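# Carry glass vial to window-side balance, close its doors

## Task

Pick up the vial on the shelved bench by the door, carry it to the balance on the shelved bench by the window, and set it upright on the balance pan. Then close every glass door of the balance. The task fails if the balance tips over, is shifted from its spot, or has too much load put on its pan. It also fails if the vial touches the floor, or if the glass vial breaks from a drop of more than a few centimetres or a hard knock. The parked cart, pedal bin and stool are movable. When finished, release the vial and pull away from it. The robot must not fall over or be left leaning.

## Robot and tools

ROBOT. A Hello Robot Stretch 3 with a single arm: a two-wheeled base (0.33 m long, 0.34 m wide) that cannot slide sideways, a lift running up a mast, a telescoping arm that reaches out to the robot's right, a wrist (yaw, pitch, roll) and a two-finger gripper. To shift the gripper forward or back, drive the base. Spins happen about the point between the drive wheels, 0.05 m behind the front edge. With the arm pulled in and the wrist folded, the wrist pokes out at most 0.06 m on the right and a spin sweeps radius 0.28 m; an unfolded, level wrist reaches farther. Cameras: head_camera (896x504) and nav_camera (672x504, fisheye) ride on the head, aimed by head_pan_rad and head_tilt_rad; wrist_camera (644x364) rides on the gripper.

FRAMES. Base frame: origin on the floor midway between the drive wheels, x forward, y left, z up. hand_pose is reported in this frame, at the point where closed fingertips meet; with all wrist joints at zero its x points up, y back along the arm toward the mast, z toward the rear. Odometry frame = base frame at scene start; heading is positive leftward, -3.142 to 3.142.

execute_actions. Argument actions: a list run in order (empty list just reports state and images). Each action is {"robot": ..., "steps": n, "until": ...}, or {"steps": n} to simply wait. steps is 1 to 450 control ticks at 30 per second (default 1). robot holds one command, or a list of up to 8 commands and {"pause_s": s} items (s at most 15) run one after another, or {"stop": true} to brake everything and clear the queue. A command can contain:
- base: exactly one key. translate_m is a relative distance in metres from where the base sits when that command begins, positive forward, magnitude at most 1. rotate_rad is a relative turn in radians, positive to the left (counter-clockwise seen from above), magnitude at most 3.2. These are offsets, not poses.
- joints: one dict of absolute targets, any subset; unnamed joints keep their goals. lift_m 0 to 1.1 m (arm height); arm_m 0 to 0.52 m (extension); wrist_yaw_rad -1.345 to 4.42 (0 = along the arm, positive swings toward the front, 3.0 = folded over the base); wrist_pitch_rad -1.57 to 0.451 (0 level, negative tips fingers down); wrist_roll_rad -2.911 to 2.911 (0 = fingers side by side, level); gripper_m -0.089 to 0.179 (larger is wider; real fingertip gap is smaller by 0.007 near closed and 0.025 wide open, zero below 0.007); head_pan_rad -3.953 to 1.73 (0 ahead, positive left, -1.57 looks along the arm); head_tilt_rad -1.53 to 0.419 (negative looks down).
- contact_limits: {"arm_m": e}, effort percent 1 to 100 at which the arm halts with contact_stop; smaller is gentler, too small halts instantly. Valid until the next arm_m command.
Base and joint motions launch together. Any new command takes over immediately and throws away the rest of an older queue. In a queue, the next item starts only after every motion of the previous one ends done (off_target also passes for base and gripper_m); otherwise the remainder is dropped. until: {"robot": {...}} ends the action once all listed conditions hold; {"status": "ended"} means nothing is moving and no queue runs. Numeric fields take [op, value] with "=", "!=", "<", "<=", ">", ">="; status fields take a word or ["!=", "moving"]. {"any": {"status": "ended"}} fires when any one motion finishes. One invalid value rejects the whole call.

zoom_image: camera (head_camera, nav_camera or wrist_camera) and region [x0, y0, x1, y1] in pixels from the top-left, at most 504 by 504.

finished_scene: scene (integer). Call only after all motion has stopped.

RESULTS. base_status shows progress in brackets (wheel-counted distance of goal). joint_goals, joint_status, measured_speeds per joint; refusals, queue, queue_left. Statuses: moving, done, off_target (held short, may still push), contact_stop (joint goes slack), time_out, stopped, not_commanded, torque_fault (wrist servo off 10 s, limp). Lines starting refused:, dropped:, replaced: explain failures. on_its_own reports goals the robot changed, slack or switched-off joints, resting efforts out of range, and tilt warnings. lidar_m: 12 distances, 30-degree sectors, first straight ahead then counter-clockwise, in a plane 0.17 m up; blind to glass. wrist_depth_mm and head_depth_mm: 7x7 median-depth grids. base_tilt in degrees; motor_effort in percent, peak in brackets.

SPEED. Fast travel (0.30 m/s, 1.9 rad/s) only with lift_m under 0.30, arm_m under 0.03 and wrist_yaw_rad over 2.54; otherwise 0.10 m/s and 0.63 rad/s.

GRIPPING. Close to a gripper_m below the vial's width; to let go, open at least 0.02 beyond where the pads touched. Neither reading nor done proves a grasp; check cameras. Over-squeezing can trigger a force reduction and let it slip.

AVOID. Fold or unfold the wrist only with lift_m 0.32 to 0.95, wrist_pitch_rad -0.4, roll near 0; once folded, lift may drop to 0.25. With wrist_yaw_rad under -0.4 keep pitch at -0.5 or lower. Pushing something rigid with the gripper above about 0.45 m, pushing again after a contact_stop, driving while touching fixed objects, or snagging furniture (worst in reverse) can tip the robot; reverse the last move in small steps, pull the gripper free, and lower lift_m to about 0.2 if still leaning. Lower the vial gently onto the pan, never drop it or let it reach the floor, don't shove or tip the balance. Loose items may get nudged randomly. At the end, open, withdraw, and wait for everything to end.

Each tool is called as name([rows], argument=value, ...), one row to a line, values as JSON.

## Session

I'll start by looking at the scene.

execute_actions(actions=[])

Scene clock: 0.00 s.
robot.base_odometry: x=+0.000 y=+0.000 heading=+0.000 (m, m, rad; robot's odometry frame)
robot.turned_by_wheels: +0.000 (rad since the last result)
robot.turned_by_imu: +0.000 (rad since the last result)
robot.base_tilt: forward=+1.1 right=+0.5 (deg)
robot.lidar_m: 1.89 2.16 1.02 0.99 1.04 2.18 1.36 1.80 2.23 1.71 1.81 2.05
robot.head_depth_mm: 1572 2371 2567 2537 2523 2043 2322 / 1588 2387 2571 2553 2504 2497 2310 / 1601 2413 2582 2551 2503 2498 2261 / 1611 2428 2592 2556 2538 2504 2258 / 1628 2453 2590 2527 2528 2409 2219 / 1722 2509 2556 2564 2072 2360 2210 / 1725 2536 2593 2546 2503 2515 2009
robot.base_status: not_commanded
robot.joint_positions: lift_m=+0.413 arm_m=-0.002 wrist_yaw_rad=+3.026 wrist_pitch_rad=-0.545 wrist_roll_rad=-0.008 gripper_m=+0.037 head_pan_rad=-0.019 head_tilt_rad=+0.003
robot.joint_goals: lift_m=+0.413 arm_m=-0.002 wrist_yaw_rad=+3.026 wrist_pitch_rad=-0.545 wrist_roll_rad=-0.008 gripper_m=+0.037 head_pan_rad=-0.019 head_tilt_rad=+0.003
robot.joint_status: lift_m=not_commanded arm_m=not_commanded wrist_yaw_rad=not_commanded wrist_pitch_rad=not_commanded wrist_roll_rad=not_commanded gripper_m=not_commanded head_pan_rad=not_commanded head_tilt_rad=not_commanded
robot.measured_speeds: translate_m=+0.000 rotate_rad=+0.000 lift_m=+0.000 arm_m=+0.000 wrist_yaw_rad=+0.000 wrist_pitch_rad=+0.000 wrist_roll_rad=+0.000 head_pan_rad=+0.000 head_tilt_rad=+0.000
robot: refusals=0 queue=idle queue_left=0
robot.motor_effort: left_wheel=+0 right_wheel=+0 lift_m=+30 arm_m=+0 wrist_yaw_rad=+0 wrist_pitch_rad=+4 wrist_roll_rad=+0 gripper_m=+0 head_pan_rad=+0 head_tilt_rad=+2 (%)
robot.hand_pose: x=+0.0026 y=+0.0622 z=+0.3980 quat_wxyz=(+0.229, +0.688, +0.152, +0.672) (m; robot's base frame)
robot.wrist_depth_mm: 929 - 956 - - - - / - - - - - - - / 958 947 988 - 978 - - / 788 790 788 834 822 819 838 / 659 676 - 704 705 692 698 / 571 577 - 602 585 606 597 / 502 - - - 516 534 535
pictures: head_camera (sideways: a quarter turn clockwise sets it upright), nav_camera (sideways: a quarter turn counterclockwise sets it upright), wrist_camera
Images, in order (width x height): head_camera 896x504, nav_camera 672x504, wrist_camera 644x364.

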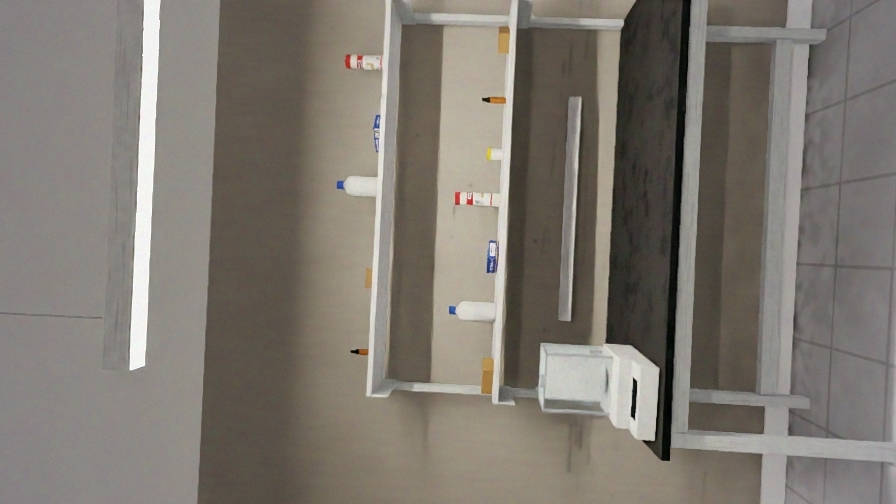

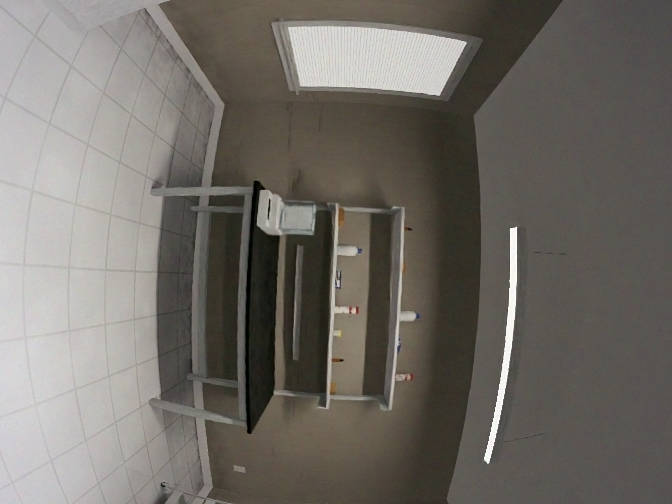

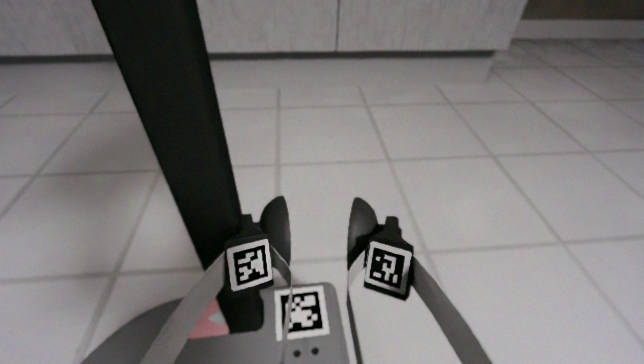

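zoom_image(camera="head_camera", region=[500, 300, 720, 480])

execute_actions([
  {"robot": {"joints": {"head_pan_rad": -1.57, "head_tilt_rad": -0.3}}, "steps": 450, "until": {"robot": {"status": "ended"}}},
])

Region (500, 300, 720, 480) of head_camera's 896x504 image, scaled by 2.291, with more detail than that image has; it fills the top 412 rows of this view, and the rest is white.

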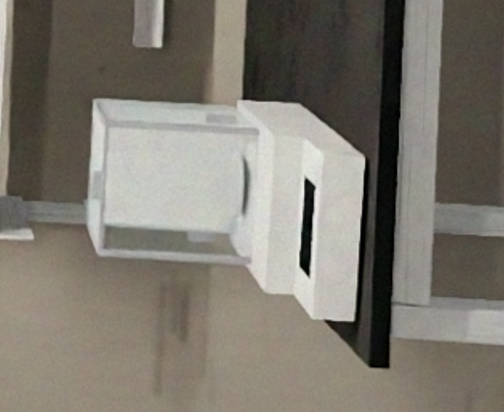

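Scene clock: 3.73 s.
robot.base_odometry: x=+0.000 y=+0.000 heading=+0.000 (m, m, rad; robot's odometry frame)
robot.turned_by_wheels: +0.000 (rad since the last result)
robot.turned_by_imu: +0.000 (rad since the last result)
robot.base_tilt: forward=+0.9 right=+0.6 (deg)
robot.lidar_m: 1.89 2.15 1.02 0.99 1.03 2.17 1.36 1.81 2.23 1.71 1.81 2.05
robot.head_depth_mm: 1825 1942 2021 2147 2258 2020 1562 / 1464 1532 1615 1713 2223 1928 1544 / 1473 1543 1625 1709 1794 1881 1516 / 1474 1555 1619 1719 1810 1900 1528 / 1493 1561 1634 1738 1818 1903 1508 / 1506 1569 1659 1738 1859 1914 1498 / 1906 1999 2111 2222 1936 1882 1495
robot.base_status: not_commanded
robot.joint_positions: lift_m=+0.413 arm_m=-0.002 wrist_yaw_rad=+3.026 wrist_pitch_rad=-0.545 wrist_roll_rad=-0.008 gripper_m=+0.037 head_pan_rad=-1.563 head_tilt_rad=-0.296
robot.joint_goals: lift_m=+0.413 arm_m=-0.002 wrist_yaw_rad=+3.026 wrist_pitch_rad=-0.545 wrist_roll_rad=-0.008 gripper_m=+0.037 head_pan_rad=-1.570 head_tilt_rad=-0.300
robot.joint_status: lift_m=not_commanded arm_m=not_commanded wrist_yaw_rad=not_commanded wrist_pitch_rad=not_commanded wrist_roll_rad=not_commanded gripper_m=not_commanded head_pan_rad=done head_tilt_rad=done
robot.measured_speeds: translate_m=+0.000 rotate_rad=+0.000 lift_m=+0.000 arm_m=+0.000 wrist_yaw_rad=+0.000 wrist_pitch_rad=+0.000 wrist_roll_rad=+0.000 head_pan_rad=+0.000 head_tilt_rad=+0.000
robot: refusals=0 queue=done queue_left=0
robot.motor_effort: left_wheel=+0(0) right_wheel=+0(0) lift_m=+30(30) arm_m=+0(0) wrist_yaw_rad=+1(0) wrist_pitch_rad=+4(4) wrist_roll_rad=+0(0) gripper_m=+1(0) head_pan_rad=-4(46) head_tilt_rad=-1(15) (%)
robot.hand_pose: x=+0.0026 y=+0.0622 z=+0.3980 quat_wxyz=(+0.229, +0.688, +0.152, +0.672) (m; robot's base frame)
robot.wrist_depth_mm: 926 - 987 966 - - - / - - - - - - - / 964 981 951 969 982 - - / 792 764 829 816 827 830 854 / 652 676 - 678 689 687 725 / 571 565 - 602 568 584 602 / 503 - - - 522 523 512
pictures: head_camera (sideways: a quarter turn clockwise sets it upright), nav_camera (sideways: a quarter turn counterclockwise sets it upright), wrist_camera
camera_calibration (this result's frames):
head_camera: T_world_to_cam=[[-0.0403876, 0.264851, -0.963443, 1.26906], [0.999085, 0.0242559, -0.0352138, 0.039462], [0.0140428, -0.963984, -0.265588, 0.303539], [0, 0, 0, 1]] pos_world=[0.00756595, -0.0444618, 1.30467]
nav_camera: T_world_to_cam=[[0.0482959, -0.310574, 0.949322, -1.19255], [-0.996761, -0.0761785, 0.0257873, 0.0215287], [0.064309, -0.947492, -0.313247, 0.356392], [0, 0, 0, 1]] pos_world=[0.0561349, -0.0310555, 1.2432]
wrist_camera: T_world_to_cam=[[0.991281, -0.121432, 0.0511435, -0.0261013], [-0.0459279, -0.682242, -0.729682, 0.357105], [0.123499, 0.720972, -0.681871, 0.392797], [0, 0, 0, 1]] pos_world=[-0.00623536, -0.0427335, 0.529745]
Images, in order (width x height): head_camera 896x504, nav_camera 672x504, wrist_camera 644x364.

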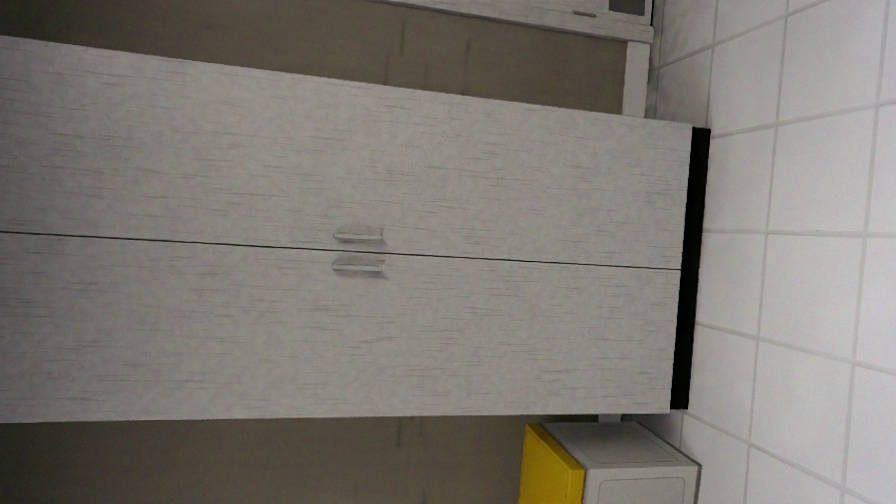

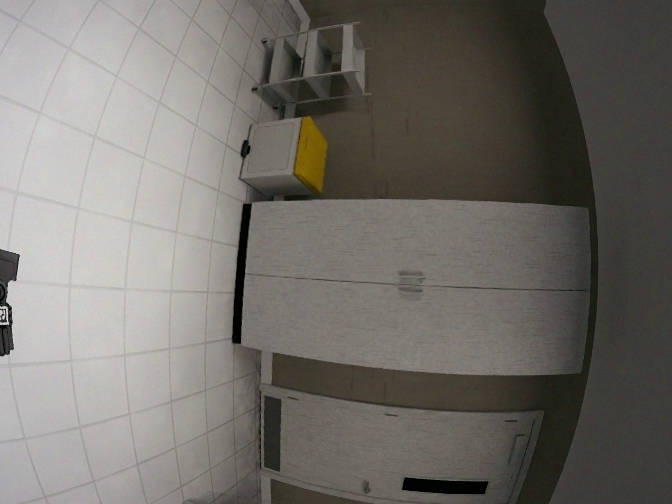

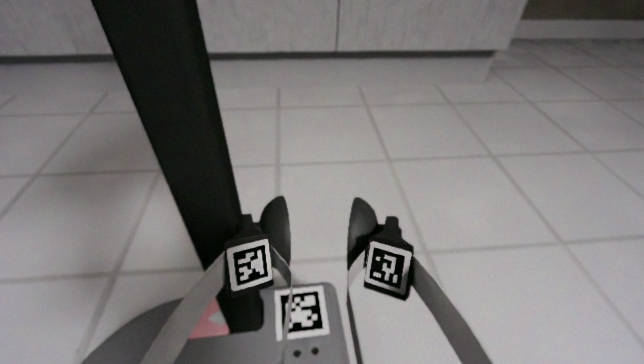

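execute_actions([
  {"robot": {"joints": {"head_pan_rad": -3.0, "head_tilt_rad": -0.3}}, "steps": 450, "until": {"robot": {"status": "ended"}}},
])

Scene clock: 6.60 s.
robot.base_odometry: x=+0.000 y=+0.000 heading=+0.000 (m, m, rad; robot's odometry frame)
robot.turned_by_wheels: +0.000 (rad since the last result)
robot.turned_by_imu: +0.000 (rad since the last result)
robot.base_tilt: forward=+0.9 right=+0.5 (deg)
robot.lidar_m: 1.89 2.15 1.02 0.99 1.04 2.17 1.35 1.80 2.23 1.71 1.81 2.05
robot.head_depth_mm: 1748 1839 1936 1900 2116 1951 1561 / 1791 1883 1981 1579 2164 2010 1509 / 1817 1958 2011 1555 2220 1993 1537 / 1856 1970 2034 1523 2232 1892 1519 / 1884 2005 2111 1473 1825 1864 1503 / 1938 2047 2150 1827 2356 1925 1497 / 1974 2061 2208 1776 2412 1901 1480
robot.base_status: not_commanded
robot.joint_positions: lift_m=+0.413 arm_m=-0.002 wrist_yaw_rad=+3.026 wrist_pitch_rad=-0.545 wrist_roll_rad=-0.008 gripper_m=+0.037 head_pan_rad=-2.993 head_tilt_rad=-0.296
robot.joint_goals: lift_m=+0.413 arm_m=-0.002 wrist_yaw_rad=+3.026 wrist_pitch_rad=-0.545 wrist_roll_rad=-0.008 gripper_m=+0.037 head_pan_rad=-3.000 head_tilt_rad=-0.300
robot.joint_status: lift_m=not_commanded arm_m=not_commanded wrist_yaw_rad=not_commanded wrist_pitch_rad=not_commanded wrist_roll_rad=not_commanded gripper_m=not_commanded head_pan_rad=done head_tilt_rad=done
robot.measured_speeds: translate_m=+0.000 rotate_rad=+0.000 lift_m=+0.000 arm_m=+0.000 wrist_yaw_rad=+0.000 wrist_pitch_rad=+0.000 wrist_roll_rad=+0.000 head_pan_rad=+0.000 head_tilt_rad=+0.000
robot: refusals=0 queue=done queue_left=0
robot.motor_effort: left_wheel=+0(0) right_wheel=+0(0) lift_m=+31(30) arm_m=+0(1) wrist_yaw_rad=+1(1) wrist_pitch_rad=+4(4) wrist_roll_rad=+0(0) gripper_m=+0(0) head_pan_rad=-4(45) head_tilt_rad=-1(1) (%)
robot.hand_pose: x=+0.0026 y=+0.0622 z=+0.3980 quat_wxyz=(+0.229, +0.688, +0.152, +0.672) (m; robot's base frame)
robot.wrist_depth_mm: 935 - 997 - - - - / - - - - - - - / 937 949 978 976 - - - / 773 786 797 796 828 815 825 / 660 663 - 685 685 680 691 / 574 572 - 599 583 582 596 / 505 - - - 520 522 523
pictures: head_camera (sideways: a quarter turn clockwise sets it upright), nav_camera (sideways: a quarter turn counterclockwise sets it upright), wrist_camera
camera_calibration (this result's frames):
head_camera: T_world_to_cam=[[0.256689, 0.0771742, -0.963408, 1.2672], [0.164225, -0.985794, -0.0352117, 0.0445518], [-0.952439, -0.149177, -0.265717, 0.309602], [0, 0, 0, 1]] pos_world=[-0.0377165, -0.00769093, 1.30467]
nav_camera: T_world_to_cam=[[-0.300848, -0.0914204, 0.94928, -1.19036], [-0.215306, 0.976206, 0.0257782, 0.0167736], [-0.92905, -0.196631, -0.313373, 0.362616], [0, 0, 0, 1]] pos_world=[-0.0176189, -0.0538967, 1.24319]
wrist_camera: T_world_to_cam=[[0.991281, -0.121432, 0.0511438, -0.0261014], [-0.0459278, -0.682242, -0.729682, 0.357105], [0.123499, 0.720972, -0.681871, 0.392797], [0, 0, 0, 1]] pos_world=[-0.00623536, -0.0427335, 0.529745]
Images, in order (width x height): head_camera 896x504, nav_camera 672x504, wrist_camera 644x364.

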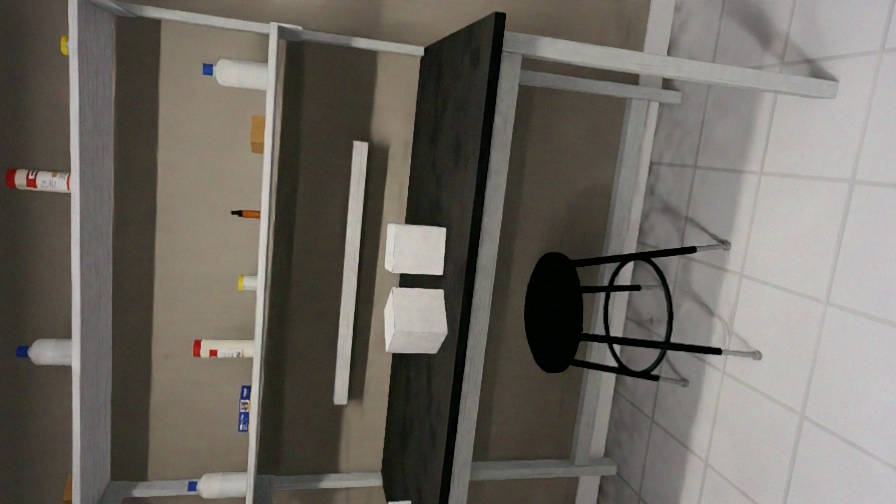

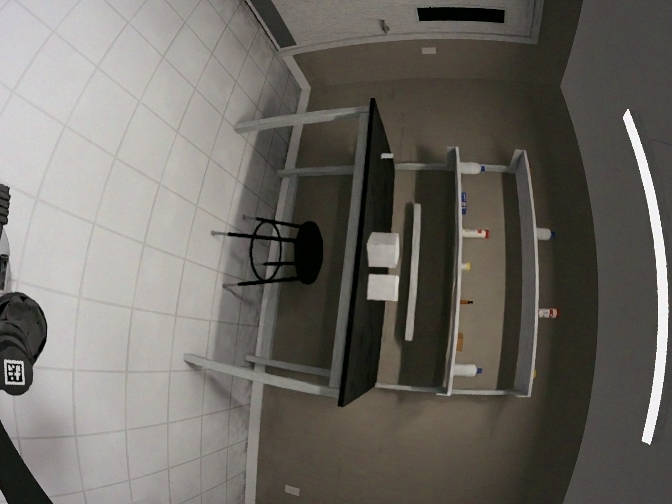

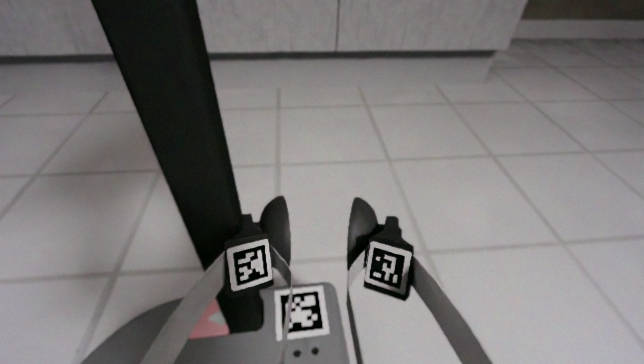

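execute_actions([
  {"robot": {"joints": {"head_pan_rad": -2.6, "head_tilt_rad": -0.3}}, "steps": 450, "until": {"robot": {"status": "ended"}}},
])

Scene clock: 8.63 s.
robot.base_odometry: x=+0.000 y=+0.000 heading=+0.000 (m, m, rad; robot's odometry frame)
robot.turned_by_wheels: +0.000 (rad since the last result)
robot.turned_by_imu: +0.000 (rad since the last result)
robot.base_tilt: forward=+1.0 right=+0.7 (deg)
robot.lidar_m: 1.89 2.16 1.02 0.99 1.04 2.18 1.35 1.81 2.22 1.71 1.81 2.05
robot.head_depth_mm: 1824 1929 1991 1441 2068 1941 1553 / 1919 2027 2101 1434 1970 1918 1535 / 2058 2162 2276 1770 2403 1969 1537 / 2210 2315 2427 1956 2520 1963 1524 / 2378 2487 2626 2683 2455 1954 1506 / 2516 2624 2765 2934 2724 1932 1487 / 2318 2404 2529 2630 2594 1912 1491
robot.base_status: not_commanded
robot.joint_positions: lift_m=+0.413 arm_m=-0.002 wrist_yaw_rad=+3.026 wrist_pitch_rad=-0.545 wrist_roll_rad=-0.008 gripper_m=+0.037 head_pan_rad=-2.607 head_tilt_rad=-0.296
robot.joint_goals: lift_m=+0.413 arm_m=-0.002 wrist_yaw_rad=+3.026 wrist_pitch_rad=-0.545 wrist_roll_rad=-0.008 gripper_m=+0.037 head_pan_rad=-2.600 head_tilt_rad=-0.300
robot.joint_status: lift_m=not_commanded arm_m=not_commanded wrist_yaw_rad=not_commanded wrist_pitch_rad=not_commanded wrist_roll_rad=not_commanded gripper_m=not_commanded head_pan_rad=done head_tilt_rad=done
robot.measured_speeds: translate_m=+0.000 rotate_rad=+0.000 lift_m=+0.000 arm_m=+0.000 wrist_yaw_rad=+0.000 wrist_pitch_rad=+0.000 wrist_roll_rad=+0.000 head_pan_rad=+0.000 head_tilt_rad=+0.000
robot: refusals=0 queue=done queue_left=0
robot.motor_effort: left_wheel=+0(0) right_wheel=+0(0) lift_m=+31(31) arm_m=+0(0) wrist_yaw_rad=+1(0) wrist_pitch_rad=+4(4) wrist_roll_rad=+0(0) gripper_m=+0(1) head_pan_rad=+4(32) head_tilt_rad=-1(1) (%)
robot.hand_pose: x=+0.0026 y=+0.0622 z=+0.3980 quat_wxyz=(+0.229, +0.688, +0.152, +0.672) (m; robot's base frame)
robot.wrist_depth_mm: 927 - - - - - - / - - - - - - - / 953 963 977 998 998 996 - / 790 760 810 816 806 837 837 / 654 671 - 674 691 685 692 / 566 574 - 601 569 610 610 / 499 - - - 531 522 529
pictures: head_camera (sideways: a quarter turn clockwise sets it upright), nav_camera (sideways: a quarter turn counterclockwise sets it upright), wrist_camera
camera_calibration (this result's frames):
head_camera: T_world_to_cam=[[0.208827, 0.168037, -0.963408, 1.26749], [0.522875, -0.851682, -0.0352117, 0.042364], [-0.826434, -0.496389, -0.265717, 0.308833], [0, 0, 0, 1]] pos_world=[-0.0316083, -0.0236034, 1.30467]
nav_camera: T_world_to_cam=[[-0.244388, -0.197843, 0.94928, -1.19071], [-0.566601, 0.823589, 0.0257782, 0.0189165], [-0.786916, -0.531564, -0.313373, 0.361749], [0, 0, 0, 1]] pos_world=[0.00438967, -0.0588602, 1.24319]
Images, in order (width x height): head_camera 896x504, nav_camera 672x504, wrist_camera 644x364.

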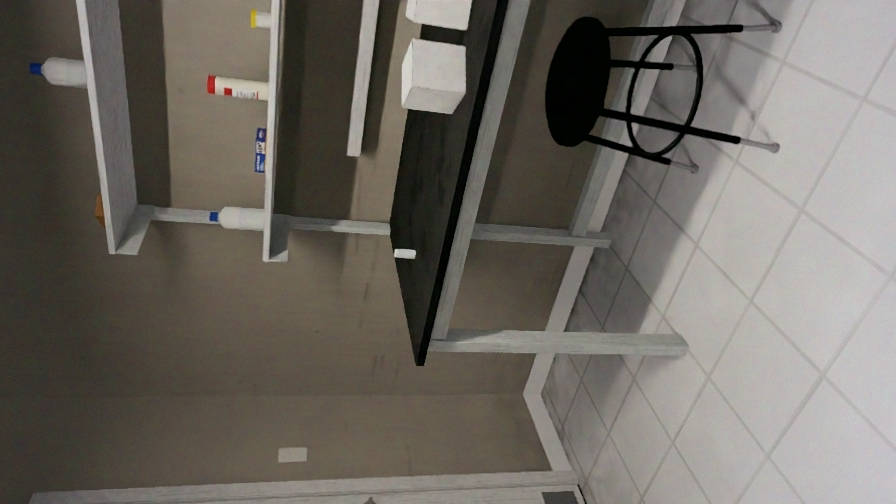

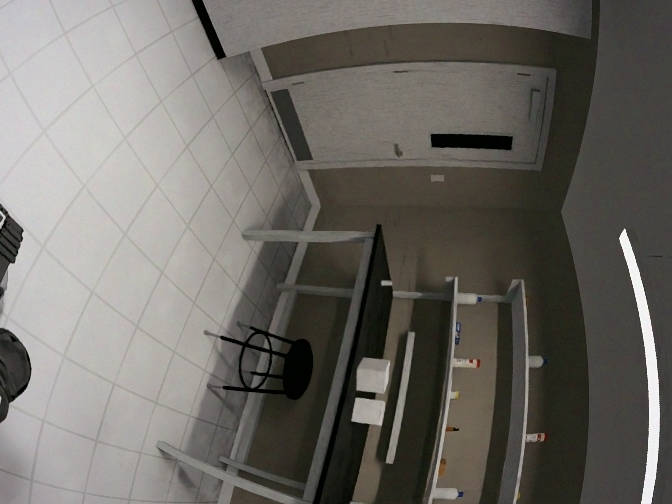

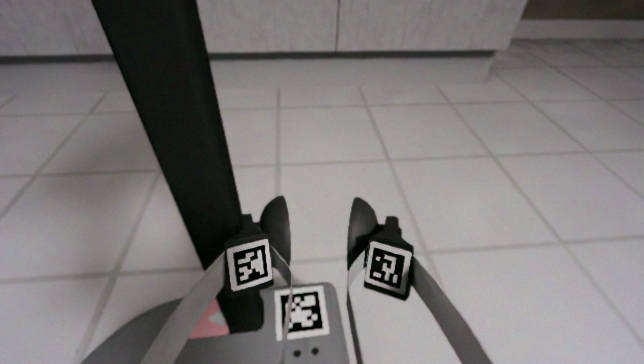

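zoom_image(camera="head_camera", region=[340, 190, 500, 380])

Region (340, 190, 500, 380) of head_camera's 896x504 image, scaled by 2.653, with more detail than that image has; it fills the left 424 columns of this view, and the rest is white.

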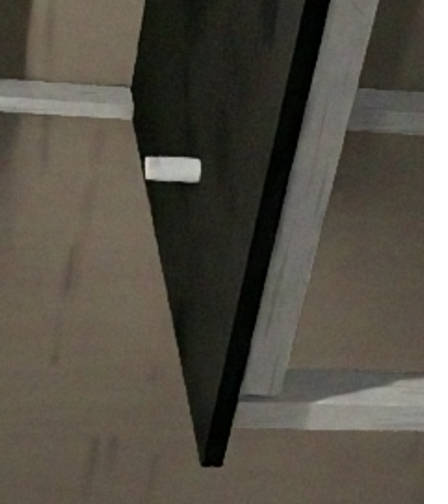

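execute_actions([
  {"robot": {"joints": {"lift_m": 0.27, "head_pan_rad": -0.5, "head_tilt_rad": -0.4}}, "steps": 150, "until": {"robot": {"lift_m": ["<", 0.295]}}},
  {"robot": {"base": {"rotate_rad": -2.29}}, "steps": 300, "until": {"robot": {"base_status": ["!=", "moving"]}}},
  {"robot": {"base": {"translate_m": 1.0}}, "steps": 300, "until": {"robot": {"translate_m": [">=", 0.4]}}},
  {"robot": {"base": {"translate_m": 0.89}}, "steps": 300, "until": {"robot": {"base_status": ["!=", "moving"]}}},
  {"robot": {"base": {"rotate_rad": 0.72}, "joints": {"lift_m": 0.9, "head_pan_rad": -1.57, "head_tilt_rad": -0.45, "wrist_pitch_rad": -0.4}}, "steps": 450, "until": {"robot": {"status": "ended"}}},
])

Scene clock: 53.87 s.
robot.base_odometry: x=-0.853 y=-0.975 heading=-1.570 (m, m, rad; robot's odometry frame)
robot.turned_by_wheels: -1.570 (rad since the last result)
robot.turned_by_imu: -1.576 (rad since the last result)
robot.base_tilt: forward=+0.9 right=+0.5 (deg)
robot.lidar_m: 1.13 0.84 1.05 2.67 3.44 2.04 1.99 1.10 0.80 0.58 0.58 1.17
robot.head_depth_mm: 1070 1150 1215 1017 676 1109 1414 / 1066 1159 1227 996 668 1505 1417 / 1079 1161 1257 980 661 1529 1351 / 1072 1176 1269 957 653 1551 1341 / 1060 1162 1267 949 657 1539 1361 / 1102 1188 1281 1360 661 724 819 / 1116 1203 1297 1409 1495 1605 1317
robot.base_status: done (rotate_rad +0.7198 of +0.7200)
robot.joint_positions: lift_m=+0.900 arm_m=-0.002 wrist_yaw_rad=+3.026 wrist_pitch_rad=-0.419 wrist_roll_rad=-0.008 gripper_m=+0.037 head_pan_rad=-1.563 head_tilt_rad=-0.445
robot.joint_goals: lift_m=+0.900 arm_m=-0.002 wrist_yaw_rad=+3.026 wrist_pitch_rad=-0.400 wrist_roll_rad=-0.008 gripper_m=+0.037 head_pan_rad=-1.570 head_tilt_rad=-0.450
robot.joint_status: lift_m=done arm_m=not_commanded wrist_yaw_rad=not_commanded wrist_pitch_rad=done wrist_roll_rad=not_commanded gripper_m=not_commanded head_pan_rad=done head_tilt_rad=done
robot.measured_speeds: translate_m=+0.000 rotate_rad=+0.000 lift_m=+0.000 arm_m=+0.000 wrist_yaw_rad=+0.000 wrist_pitch_rad=+0.000 wrist_roll_rad=+0.000 head_pan_rad=+0.000 head_tilt_rad=+0.000
robot: refusals=0 queue=done queue_left=0
robot.motor_effort: left_wheel=-4(13) right_wheel=+3(7) lift_m=+39(41) arm_m=+0(0) wrist_yaw_rad=+0(0) wrist_pitch_rad=+5(6) wrist_roll_rad=+0(0) gripper_m=+0(1) head_pan_rad=-4(43) head_tilt_rad=-1(9) (%)
robot.hand_pose: x=+0.0046 y=+0.0797 z=+0.9122 quat_wxyz=(+0.187, +0.696, +0.108, +0.685) (m; robot's base frame)
robot.wrist_depth_mm: - - - - - - 741 / - - - - - - 757 / - - - - - - 752 / - - - - - - 768 / - - - - - - 817 / - - - - - - 914 / - - - - - - -
pictures: head_camera (sideways: a quarter turn clockwise sets it upright), nav_camera (sideways: a quarter turn counterclockwise sets it upright), wrist_camera
camera_calibration (this result's frames):
head_camera: T_world_to_cam=[[-0.0414404, 0.40498, -0.913386, 1.20372], [0.99905, 0.0291251, -0.0324133, 0.0358097], [0.0134757, -0.913862, -0.405802, 0.486021], [0, 0, 0, 1]] pos_world=[0.00755721, -0.0443681, 1.29785]
nav_camera: T_world_to_cam=[[0.04932, -0.4481, 0.892622, -1.11856], [-0.99675, -0.0790726, 0.0153786, 0.0350836], [0.0636908, -0.89048, -0.450543, 0.535067], [0, 0, 0, 1]] pos_world=[0.0560581, -0.0219859, 1.23898]
wrist_camera: T_world_to_cam=[[0.990555, -0.127688, 0.0499622, -0.0506932], [-0.0346124, -0.585441, -0.809976, 0.809864], [0.132674, 0.800596, -0.584332, 0.635154], [0, 0, 0, 1]] pos_world=[-0.00602251, -0.0408466, 1.02964]
Images, in order (width x height): head_camera 896x504, nav_camera 672x504, wrist_camera 644x364.

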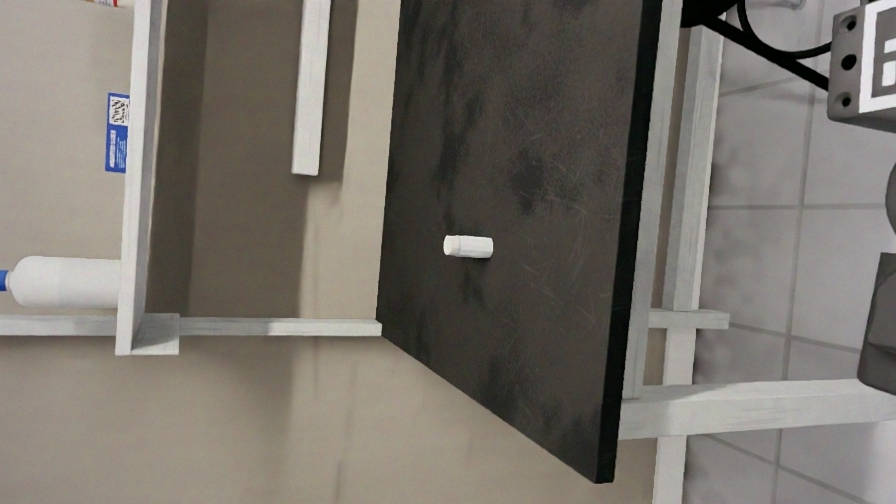

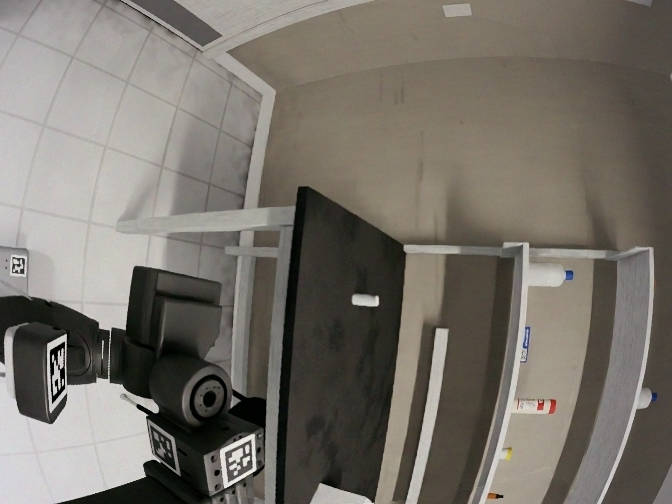

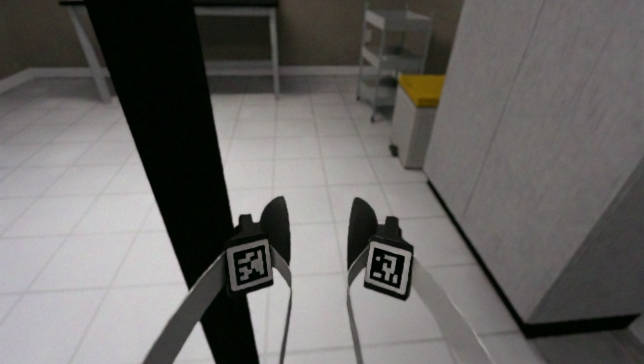

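zoom_image(camera="head_camera", region=[400, 180, 540, 320])

Region (400, 180, 540, 320) of head_camera's 896x504 image, scaled by 3.600, with more detail than that image has.

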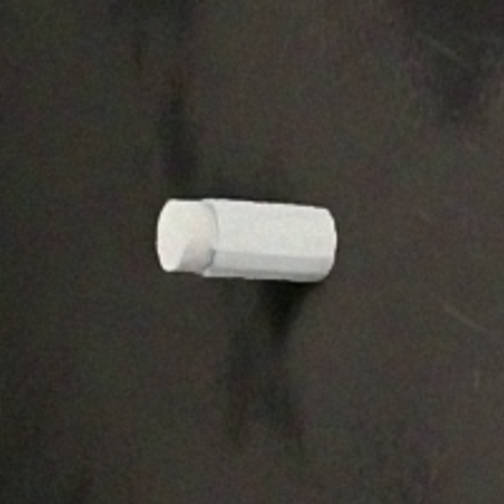

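execute_actions([
  {"robot": {"joints": {"wrist_yaw_rad": 0.0, "gripper_m": 0.1, "lift_m": 0.94}}, "steps": 300, "until": {"robot": {"wrist_yaw_rad": ["<", 0.6]}}},
  {"robot": {"joints": {"arm_m": 0.2, "head_tilt_rad": -0.55}}, "steps": 300, "until": {"robot": {"status": "ended"}}},
])

Scene clock: 86.17 s.
robot.base_odometry: x=-0.853 y=-0.975 heading=-1.570 (m, m, rad; robot's odometry frame)
robot.turned_by_wheels: +0.000 (rad since the last result)
robot.turned_by_imu: +0.000 (rad since the last result)
robot.base_tilt: forward=+1.2 right=+0.6 (deg)
robot.lidar_m: 1.13 0.84 1.05 2.65 3.44 2.05 1.99 1.10 0.81 0.58 0.58 1.17
robot.head_depth_mm: 1040 1137 1226 - - 1481 1265 / 1033 1146 1224 - 1535 1536 1269 / 1053 1160 1235 - 1554 1539 1256 / 1050 1178 1242 819 1557 1506 1255 / 1048 1173 1218 772 680 1495 1243 / 1101 1199 1312 762 680 830 1054 / 1106 1209 1332 1466 1675 1475 1229
robot.base_status: done (rotate_rad +0.7198 of +0.7200)
robot.joint_positions: lift_m=+0.940 arm_m=+0.200 wrist_yaw_rad=+0.002 wrist_pitch_rad=-0.418 wrist_roll_rad=-0.008 gripper_m=+0.100 head_pan_rad=-1.563 head_tilt_rad=-0.543
robot.joint_goals: lift_m=+0.940 arm_m=+0.200 wrist_yaw_rad=+0.000 wrist_pitch_rad=-0.400 wrist_roll_rad=-0.008 gripper_m=+0.100 head_pan_rad=-1.570 head_tilt_rad=-0.550
robot.joint_status: lift_m=done arm_m=done wrist_yaw_rad=done wrist_pitch_rad=done wrist_roll_rad=not_commanded gripper_m=done head_pan_rad=done head_tilt_rad=done
robot.measured_speeds: translate_m=+0.000 rotate_rad=+0.000 lift_m=+0.000 arm_m=+0.000 wrist_yaw_rad=+0.000 wrist_pitch_rad=+0.000 wrist_roll_rad=+0.000 head_pan_rad=+0.000 head_tilt_rad=+0.000
robot: refusals=0 queue=done queue_left=0
robot.motor_effort: left_wheel=-4(4) right_wheel=+3(3) lift_m=+38(38) arm_m=+6(7) wrist_yaw_rad=-1(4) wrist_pitch_rad=+5(5) wrist_roll_rad=+0(0) gripper_m=-1(80) head_pan_rad=-4(4) head_tilt_rad=-3(9) (%)
robot.hand_pose: x=-0.0211 y=-0.5689 z=+0.9524 quat_wxyz=(+0.695, +0.148, -0.688, -0.146) (m; robot's base frame)
robot.wrist_depth_mm: 830 799 791 789 807 786 786 / 889 888 502 481 521 542 564 / 981 342 346 352 365 367 374 / 275 265 266 268 274 278 280 / 212 215 218 218 226 224 227 / 178 179 178 184 179 187 188 / 158 157 157 158 159 161 161
pictures: head_camera (sideways: a quarter turn clockwise sets it upright), nav_camera (sideways: a quarter turn counterclockwise sets it upright), wrist_camera
camera_calibration (this result's frames):
head_camera: T_world_to_cam=[[-0.0420526, 0.492501, -0.869295, 1.1462], [0.999031, 0.0320455, -0.0301732, 0.0328894], [0.0129967, -0.869722, -0.493371, 0.599971], [0, 0, 0, 1]] pos_world=[0.00754572, -0.0437526, 1.29339]
nav_camera: T_world_to_cam=[[0.0499084, -0.533381, 0.844402, -1.05567], [-0.996753, -0.0800846, 0.00832638, 0.0442663], [0.0631824, -0.842076, -0.535646, 0.645801], [0, 0, 0, 1]] pos_world=[0.0560064, -0.0157181, 1.23697]
wrist_camera: T_world_to_cam=[[-0.998694, 0.0107291, 0.0499541, -0.0732572], [-0.0342474, 0.584982, -0.810323, 1.12797], [-0.0379163, -0.810976, -0.58385, 0.260397], [0, 0, 0, 1]] pos_world=[-0.024658, -0.447882, 1.06972]
Images, in order (width x height): head_camera 896x504, nav_camera 672x504, wrist_camera 644x364.

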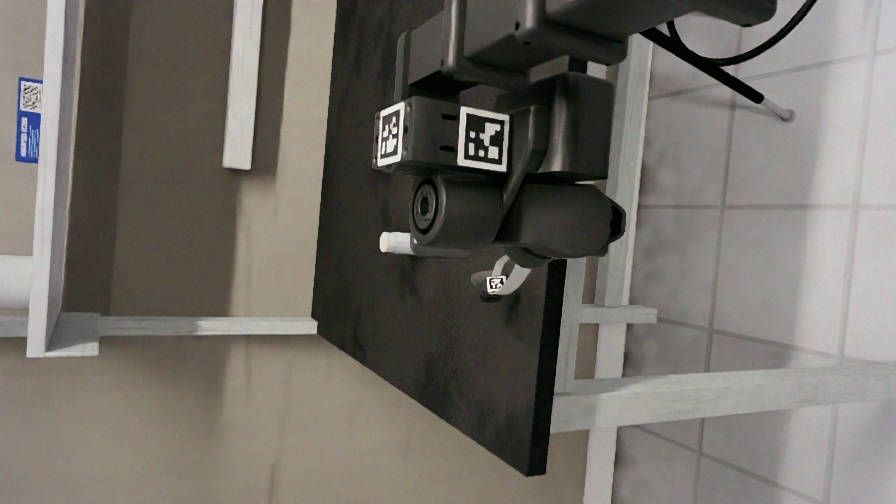

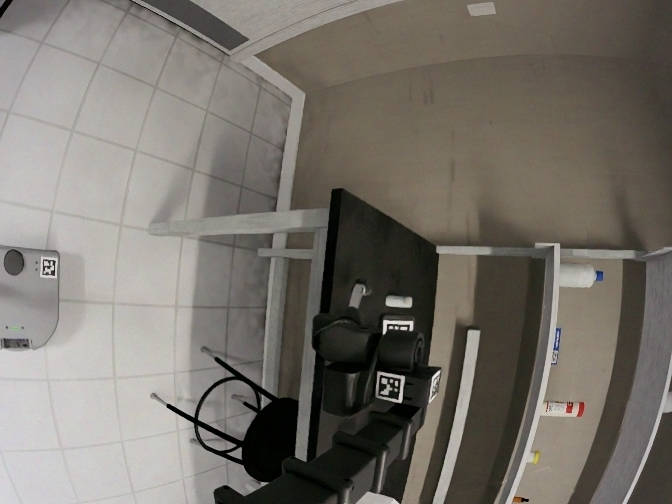

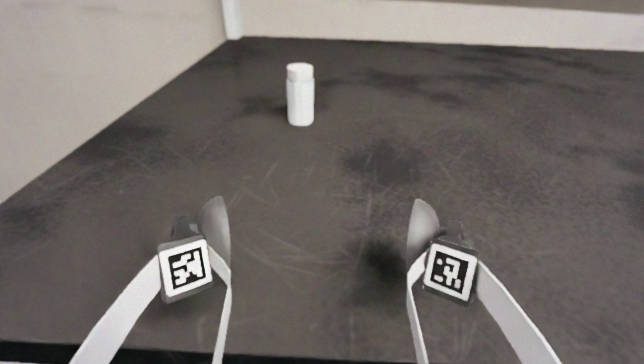

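zoom_image(camera="wrist_camera", region=[200, 30, 440, 270])

Region (200, 30, 440, 270) of wrist_camera's 644x364 image, scaled by 2.100.

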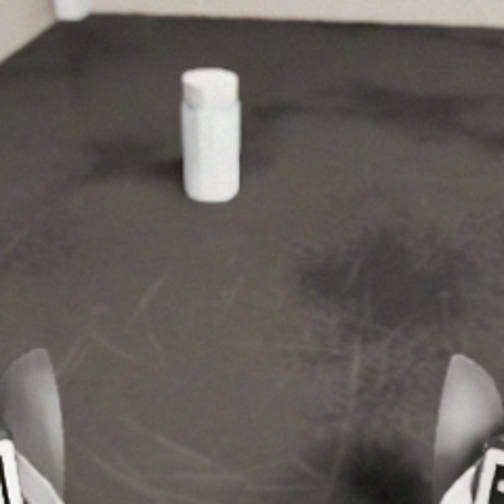

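execute_actions([
  {"robot": {"base": {"translate_m": 0.022}, "joints": {"arm_m": 0.34, "lift_m": 0.936}}, "steps": 300, "until": {"robot": {"status": "ended"}}},
])

Scene clock: 99.30 s.
robot.base_odometry: x=-0.853 y=-0.997 heading=-1.570 (m, m, rad; robot's odometry frame)
robot.turned_by_wheels: +0.000 (rad since the last result)
robot.turned_by_imu: +0.000 (rad since the last result)
robot.base_tilt: forward=+1.0 right=+0.6 (deg)
robot.lidar_m: 1.11 0.82 1.02 2.68 3.44 2.06 2.01 1.11 0.82 0.58 0.58 1.15
robot.head_depth_mm: 1034 1145 1227 - - 1464 1270 / 1031 1145 1247 726 656 1540 1273 / 1048 1170 1260 683 664 1533 1258 / 1056 1178 1243 738 671 1508 1257 / 1059 1169 1226 769 681 1498 1251 / 1093 1197 1325 802 686 814 1177 / 1104 1208 1332 1483 1672 1478 1235
robot.base_status: done (translate_m +0.0220 of +0.0220)
robot.joint_positions: lift_m=+0.936 arm_m=+0.340 wrist_yaw_rad=+0.002 wrist_pitch_rad=-0.418 wrist_roll_rad=-0.008 gripper_m=+0.100 head_pan_rad=-1.563 head_tilt_rad=-0.543
robot.joint_goals: lift_m=+0.936 arm_m=+0.340 wrist_yaw_rad=+0.000 wrist_pitch_rad=-0.400 wrist_roll_rad=-0.008 gripper_m=+0.100 head_pan_rad=-1.570 head_tilt_rad=-0.550
robot.joint_status: lift_m=done arm_m=done wrist_yaw_rad=done wrist_pitch_rad=done wrist_roll_rad=not_commanded gripper_m=done head_pan_rad=done head_tilt_rad=done
robot.measured_speeds: translate_m=+0.000 rotate_rad=+0.000 lift_m=+0.000 arm_m=+0.000 wrist_yaw_rad=+0.000 wrist_pitch_rad=+0.000 wrist_roll_rad=+0.000 head_pan_rad=+0.000 head_tilt_rad=+0.000
robot: refusals=0 queue=done queue_left=0
robot.motor_effort: left_wheel=-4(5) right_wheel=+3(6) lift_m=+23(35) arm_m=+6(5) wrist_yaw_rad=-1(2) wrist_pitch_rad=+5(5) wrist_roll_rad=+0(0) gripper_m=+0(0) head_pan_rad=-4(4) head_tilt_rad=-2(2) (%)
robot.hand_pose: x=-0.0212 y=-0.7090 z=+0.9489 quat_wxyz=(+0.695, +0.148, -0.688, -0.146) (m; robot's base frame)
robot.wrist_depth_mm: 676 686 660 664 670 668 669 / 748 749 493 501 516 524 542 / 845 355 337 322 350 358 364 / 896 258 261 245 265 273 276 / 208 208 217 213 220 218 221 / 173 174 172 179 176 184 184 / 151 151 154 154 156 156 158
pictures: head_camera (sideways: a quarter turn clockwise sets it upright), nav_camera (sideways: a quarter turn counterclockwise sets it upright), wrist_camera
camera_calibration (this result's frames):
head_camera: T_world_to_cam=[[-0.0420486, 0.492518, -0.869286, 1.14619], [0.999031, 0.0320376, -0.0301727, 0.0328888], [0.0129893, -0.869712, -0.493388, 0.599993], [0, 0, 0, 1]] pos_world=[0.00754534, -0.0437525, 1.29339]
nav_camera: T_world_to_cam=[[0.049904, -0.533397, 0.844391, -1.05566], [-0.996754, -0.0800763, 0.00832498, 0.0442682], [0.0631752, -0.842066, -0.535662, 0.645822], [0, 0, 0, 1]] pos_world=[0.0560062, -0.0157173, 1.23696]
wrist_camera: T_world_to_cam=[[-0.998693, 0.0108492, 0.0499542, -0.0715259], [-0.0341771, 0.584986, -0.810323, 1.20711], [-0.0380139, -0.810971, -0.58385, 0.144856], [0, 0, 0, 1]] pos_world=[-0.0246705, -0.58789, 1.06629]
Images, in order (width x height): head_camera 896x504, nav_camera 672x504, wrist_camera 644x364.

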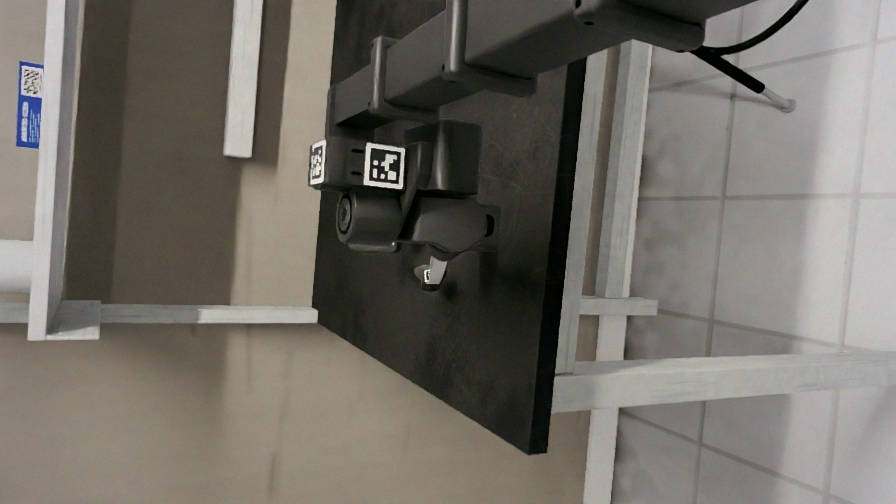

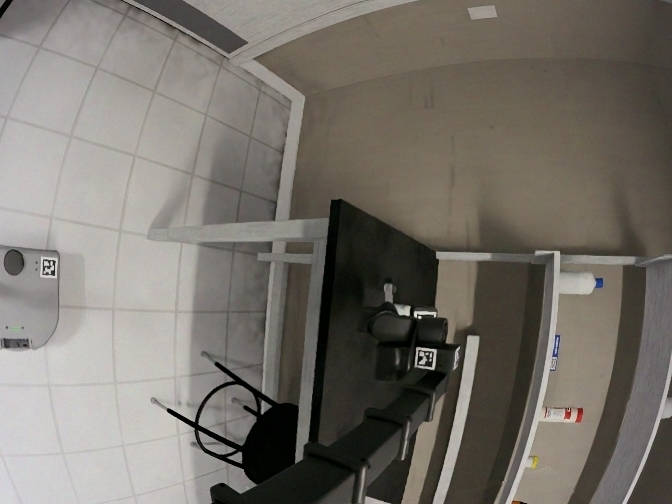

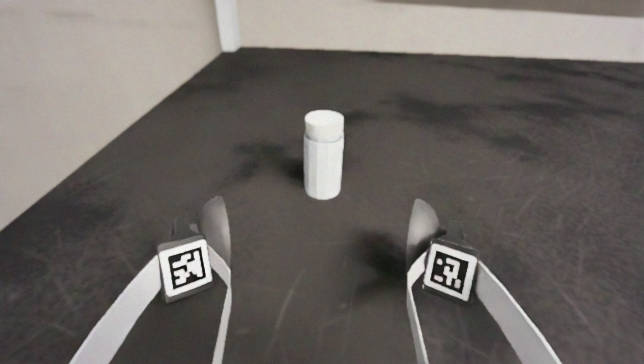

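execute_actions([
  {"robot": {"base": {"translate_m": -0.005}, "joints": {"arm_m": 0.423}}, "steps": 300, "until": {"robot": {"status": "ended"}}},
])

Scene clock: 106.00 s.
robot.base_odometry: x=-0.853 y=-0.992 heading=-1.570 (m, m, rad; robot's odometry frame)
robot.turned_by_wheels: +0.000 (rad since the last result)
robot.turned_by_imu: +0.000 (rad since the last result)
robot.base_tilt: forward=+0.7 right=+0.7 (deg)
robot.lidar_m: 1.12 0.82 1.03 2.67 3.44 2.06 2.01 1.11 0.82 0.58 0.58 1.16
robot.head_depth_mm: 1036 1137 1227 - - 1463 1281 / 1027 1148 1243 757 657 1536 1272 / 1053 1167 1232 749 662 1529 1262 / 1078 1183 1247 739 672 1515 1253 / 1050 1160 1206 770 680 1503 1243 / 1098 1199 1320 799 689 830 1152 / 1102 1207 1336 1487 1674 1477 1220
robot.base_status: done (translate_m -0.0050 of -0.0050)
robot.joint_positions: lift_m=+0.936 arm_m=+0.423 wrist_yaw_rad=+0.002 wrist_pitch_rad=-0.418 wrist_roll_rad=-0.008 gripper_m=+0.100 head_pan_rad=-1.563 head_tilt_rad=-0.543
robot.joint_goals: lift_m=+0.936 arm_m=+0.423 wrist_yaw_rad=+0.000 wrist_pitch_rad=-0.400 wrist_roll_rad=-0.008 gripper_m=+0.100 head_pan_rad=-1.570 head_tilt_rad=-0.550
robot.joint_status: lift_m=done arm_m=done wrist_yaw_rad=done wrist_pitch_rad=done wrist_roll_rad=not_commanded gripper_m=done head_pan_rad=done head_tilt_rad=done
robot.measured_speeds: translate_m=+0.000 rotate_rad=+0.000 lift_m=+0.000 arm_m=+0.000 wrist_yaw_rad=+0.000 wrist_pitch_rad=+0.000 wrist_roll_rad=+0.000 head_pan_rad=+0.000 head_tilt_rad=+0.000
robot: refusals=0 queue=done queue_left=0
robot.motor_effort: left_wheel=-3(8) right_wheel=+3(4) lift_m=+23(23) arm_m=+6(7) wrist_yaw_rad=-2(1) wrist_pitch_rad=+5(5) wrist_roll_rad=+0(0) gripper_m=+0(1) head_pan_rad=-3(5) head_tilt_rad=-2(2) (%)
robot.hand_pose: x=-0.0212 y=-0.7919 z=+0.9489 quat_wxyz=(+0.695, +0.148, -0.688, -0.146) (m; robot's base frame)
robot.wrist_depth_mm: 607 606 577 598 588 603 591 / 658 663 487 497 508 532 532 / 753 336 336 348 350 358 363 / 778 254 261 252 266 269 272 / 205 209 215 166 220 217 221 / 174 177 171 173 175 182 183 / 151 150 153 154 154 155 157
pictures: head_camera (sideways: a quarter turn clockwise sets it upright), nav_camera (sideways: a quarter turn counterclockwise sets it upright), wrist_camera
camera_calibration (this result's frames):
head_camera: T_world_to_cam=[[-0.0420485, 0.492518, -0.869286, 1.14619], [0.999031, 0.0320375, -0.0301727, 0.0328888], [0.0129892, -0.869712, -0.493388, 0.599994], [0, 0, 0, 1]] pos_world=[0.00754534, -0.0437525, 1.29339]
nav_camera: T_world_to_cam=[[0.049904, -0.533398, 0.844391, -1.05566], [-0.996754, -0.0800762, 0.00832497, 0.0442682], [0.0631751, -0.842066, -0.535662, 0.645822], [0, 0, 0, 1]] pos_world=[0.0560062, -0.0157173, 1.23696]
wrist_camera: T_world_to_cam=[[-0.998693, 0.0108488, 0.0499542, -0.0706257], [-0.0341773, 0.584986, -0.810323, 1.25565], [-0.0380136, -0.810971, -0.58385, 0.0775514], [0, 0, 0, 1]] pos_world=[-0.0246704, -0.670882, 1.06629]
Images, in order (width x height): head_camera 896x504, nav_camera 672x504, wrist_camera 644x364.

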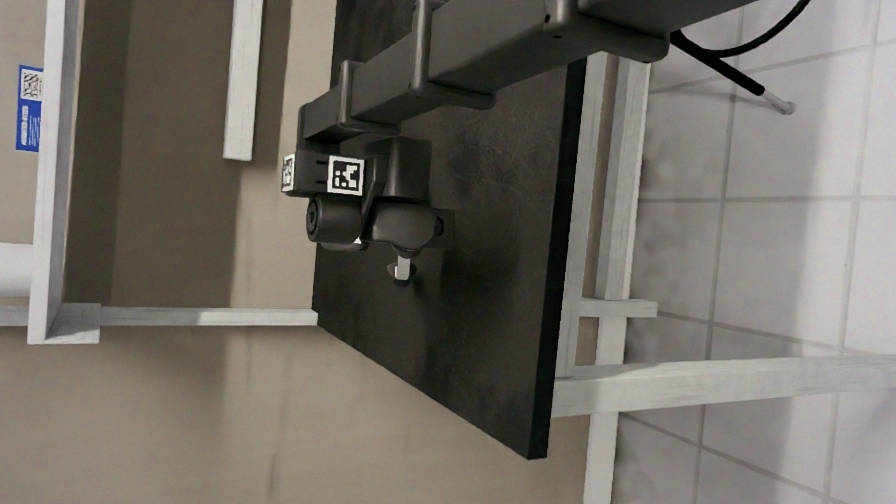

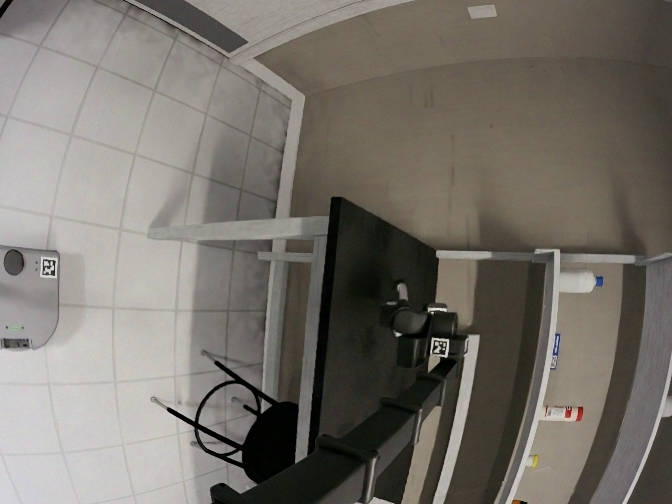

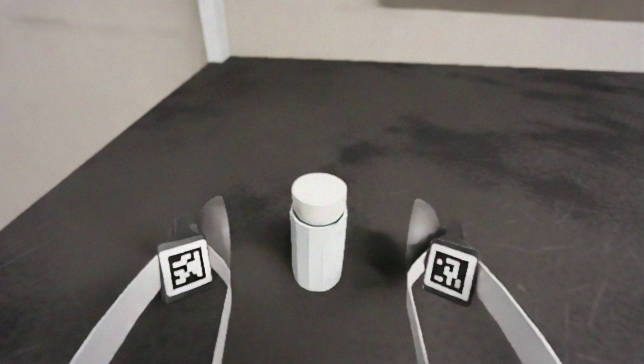

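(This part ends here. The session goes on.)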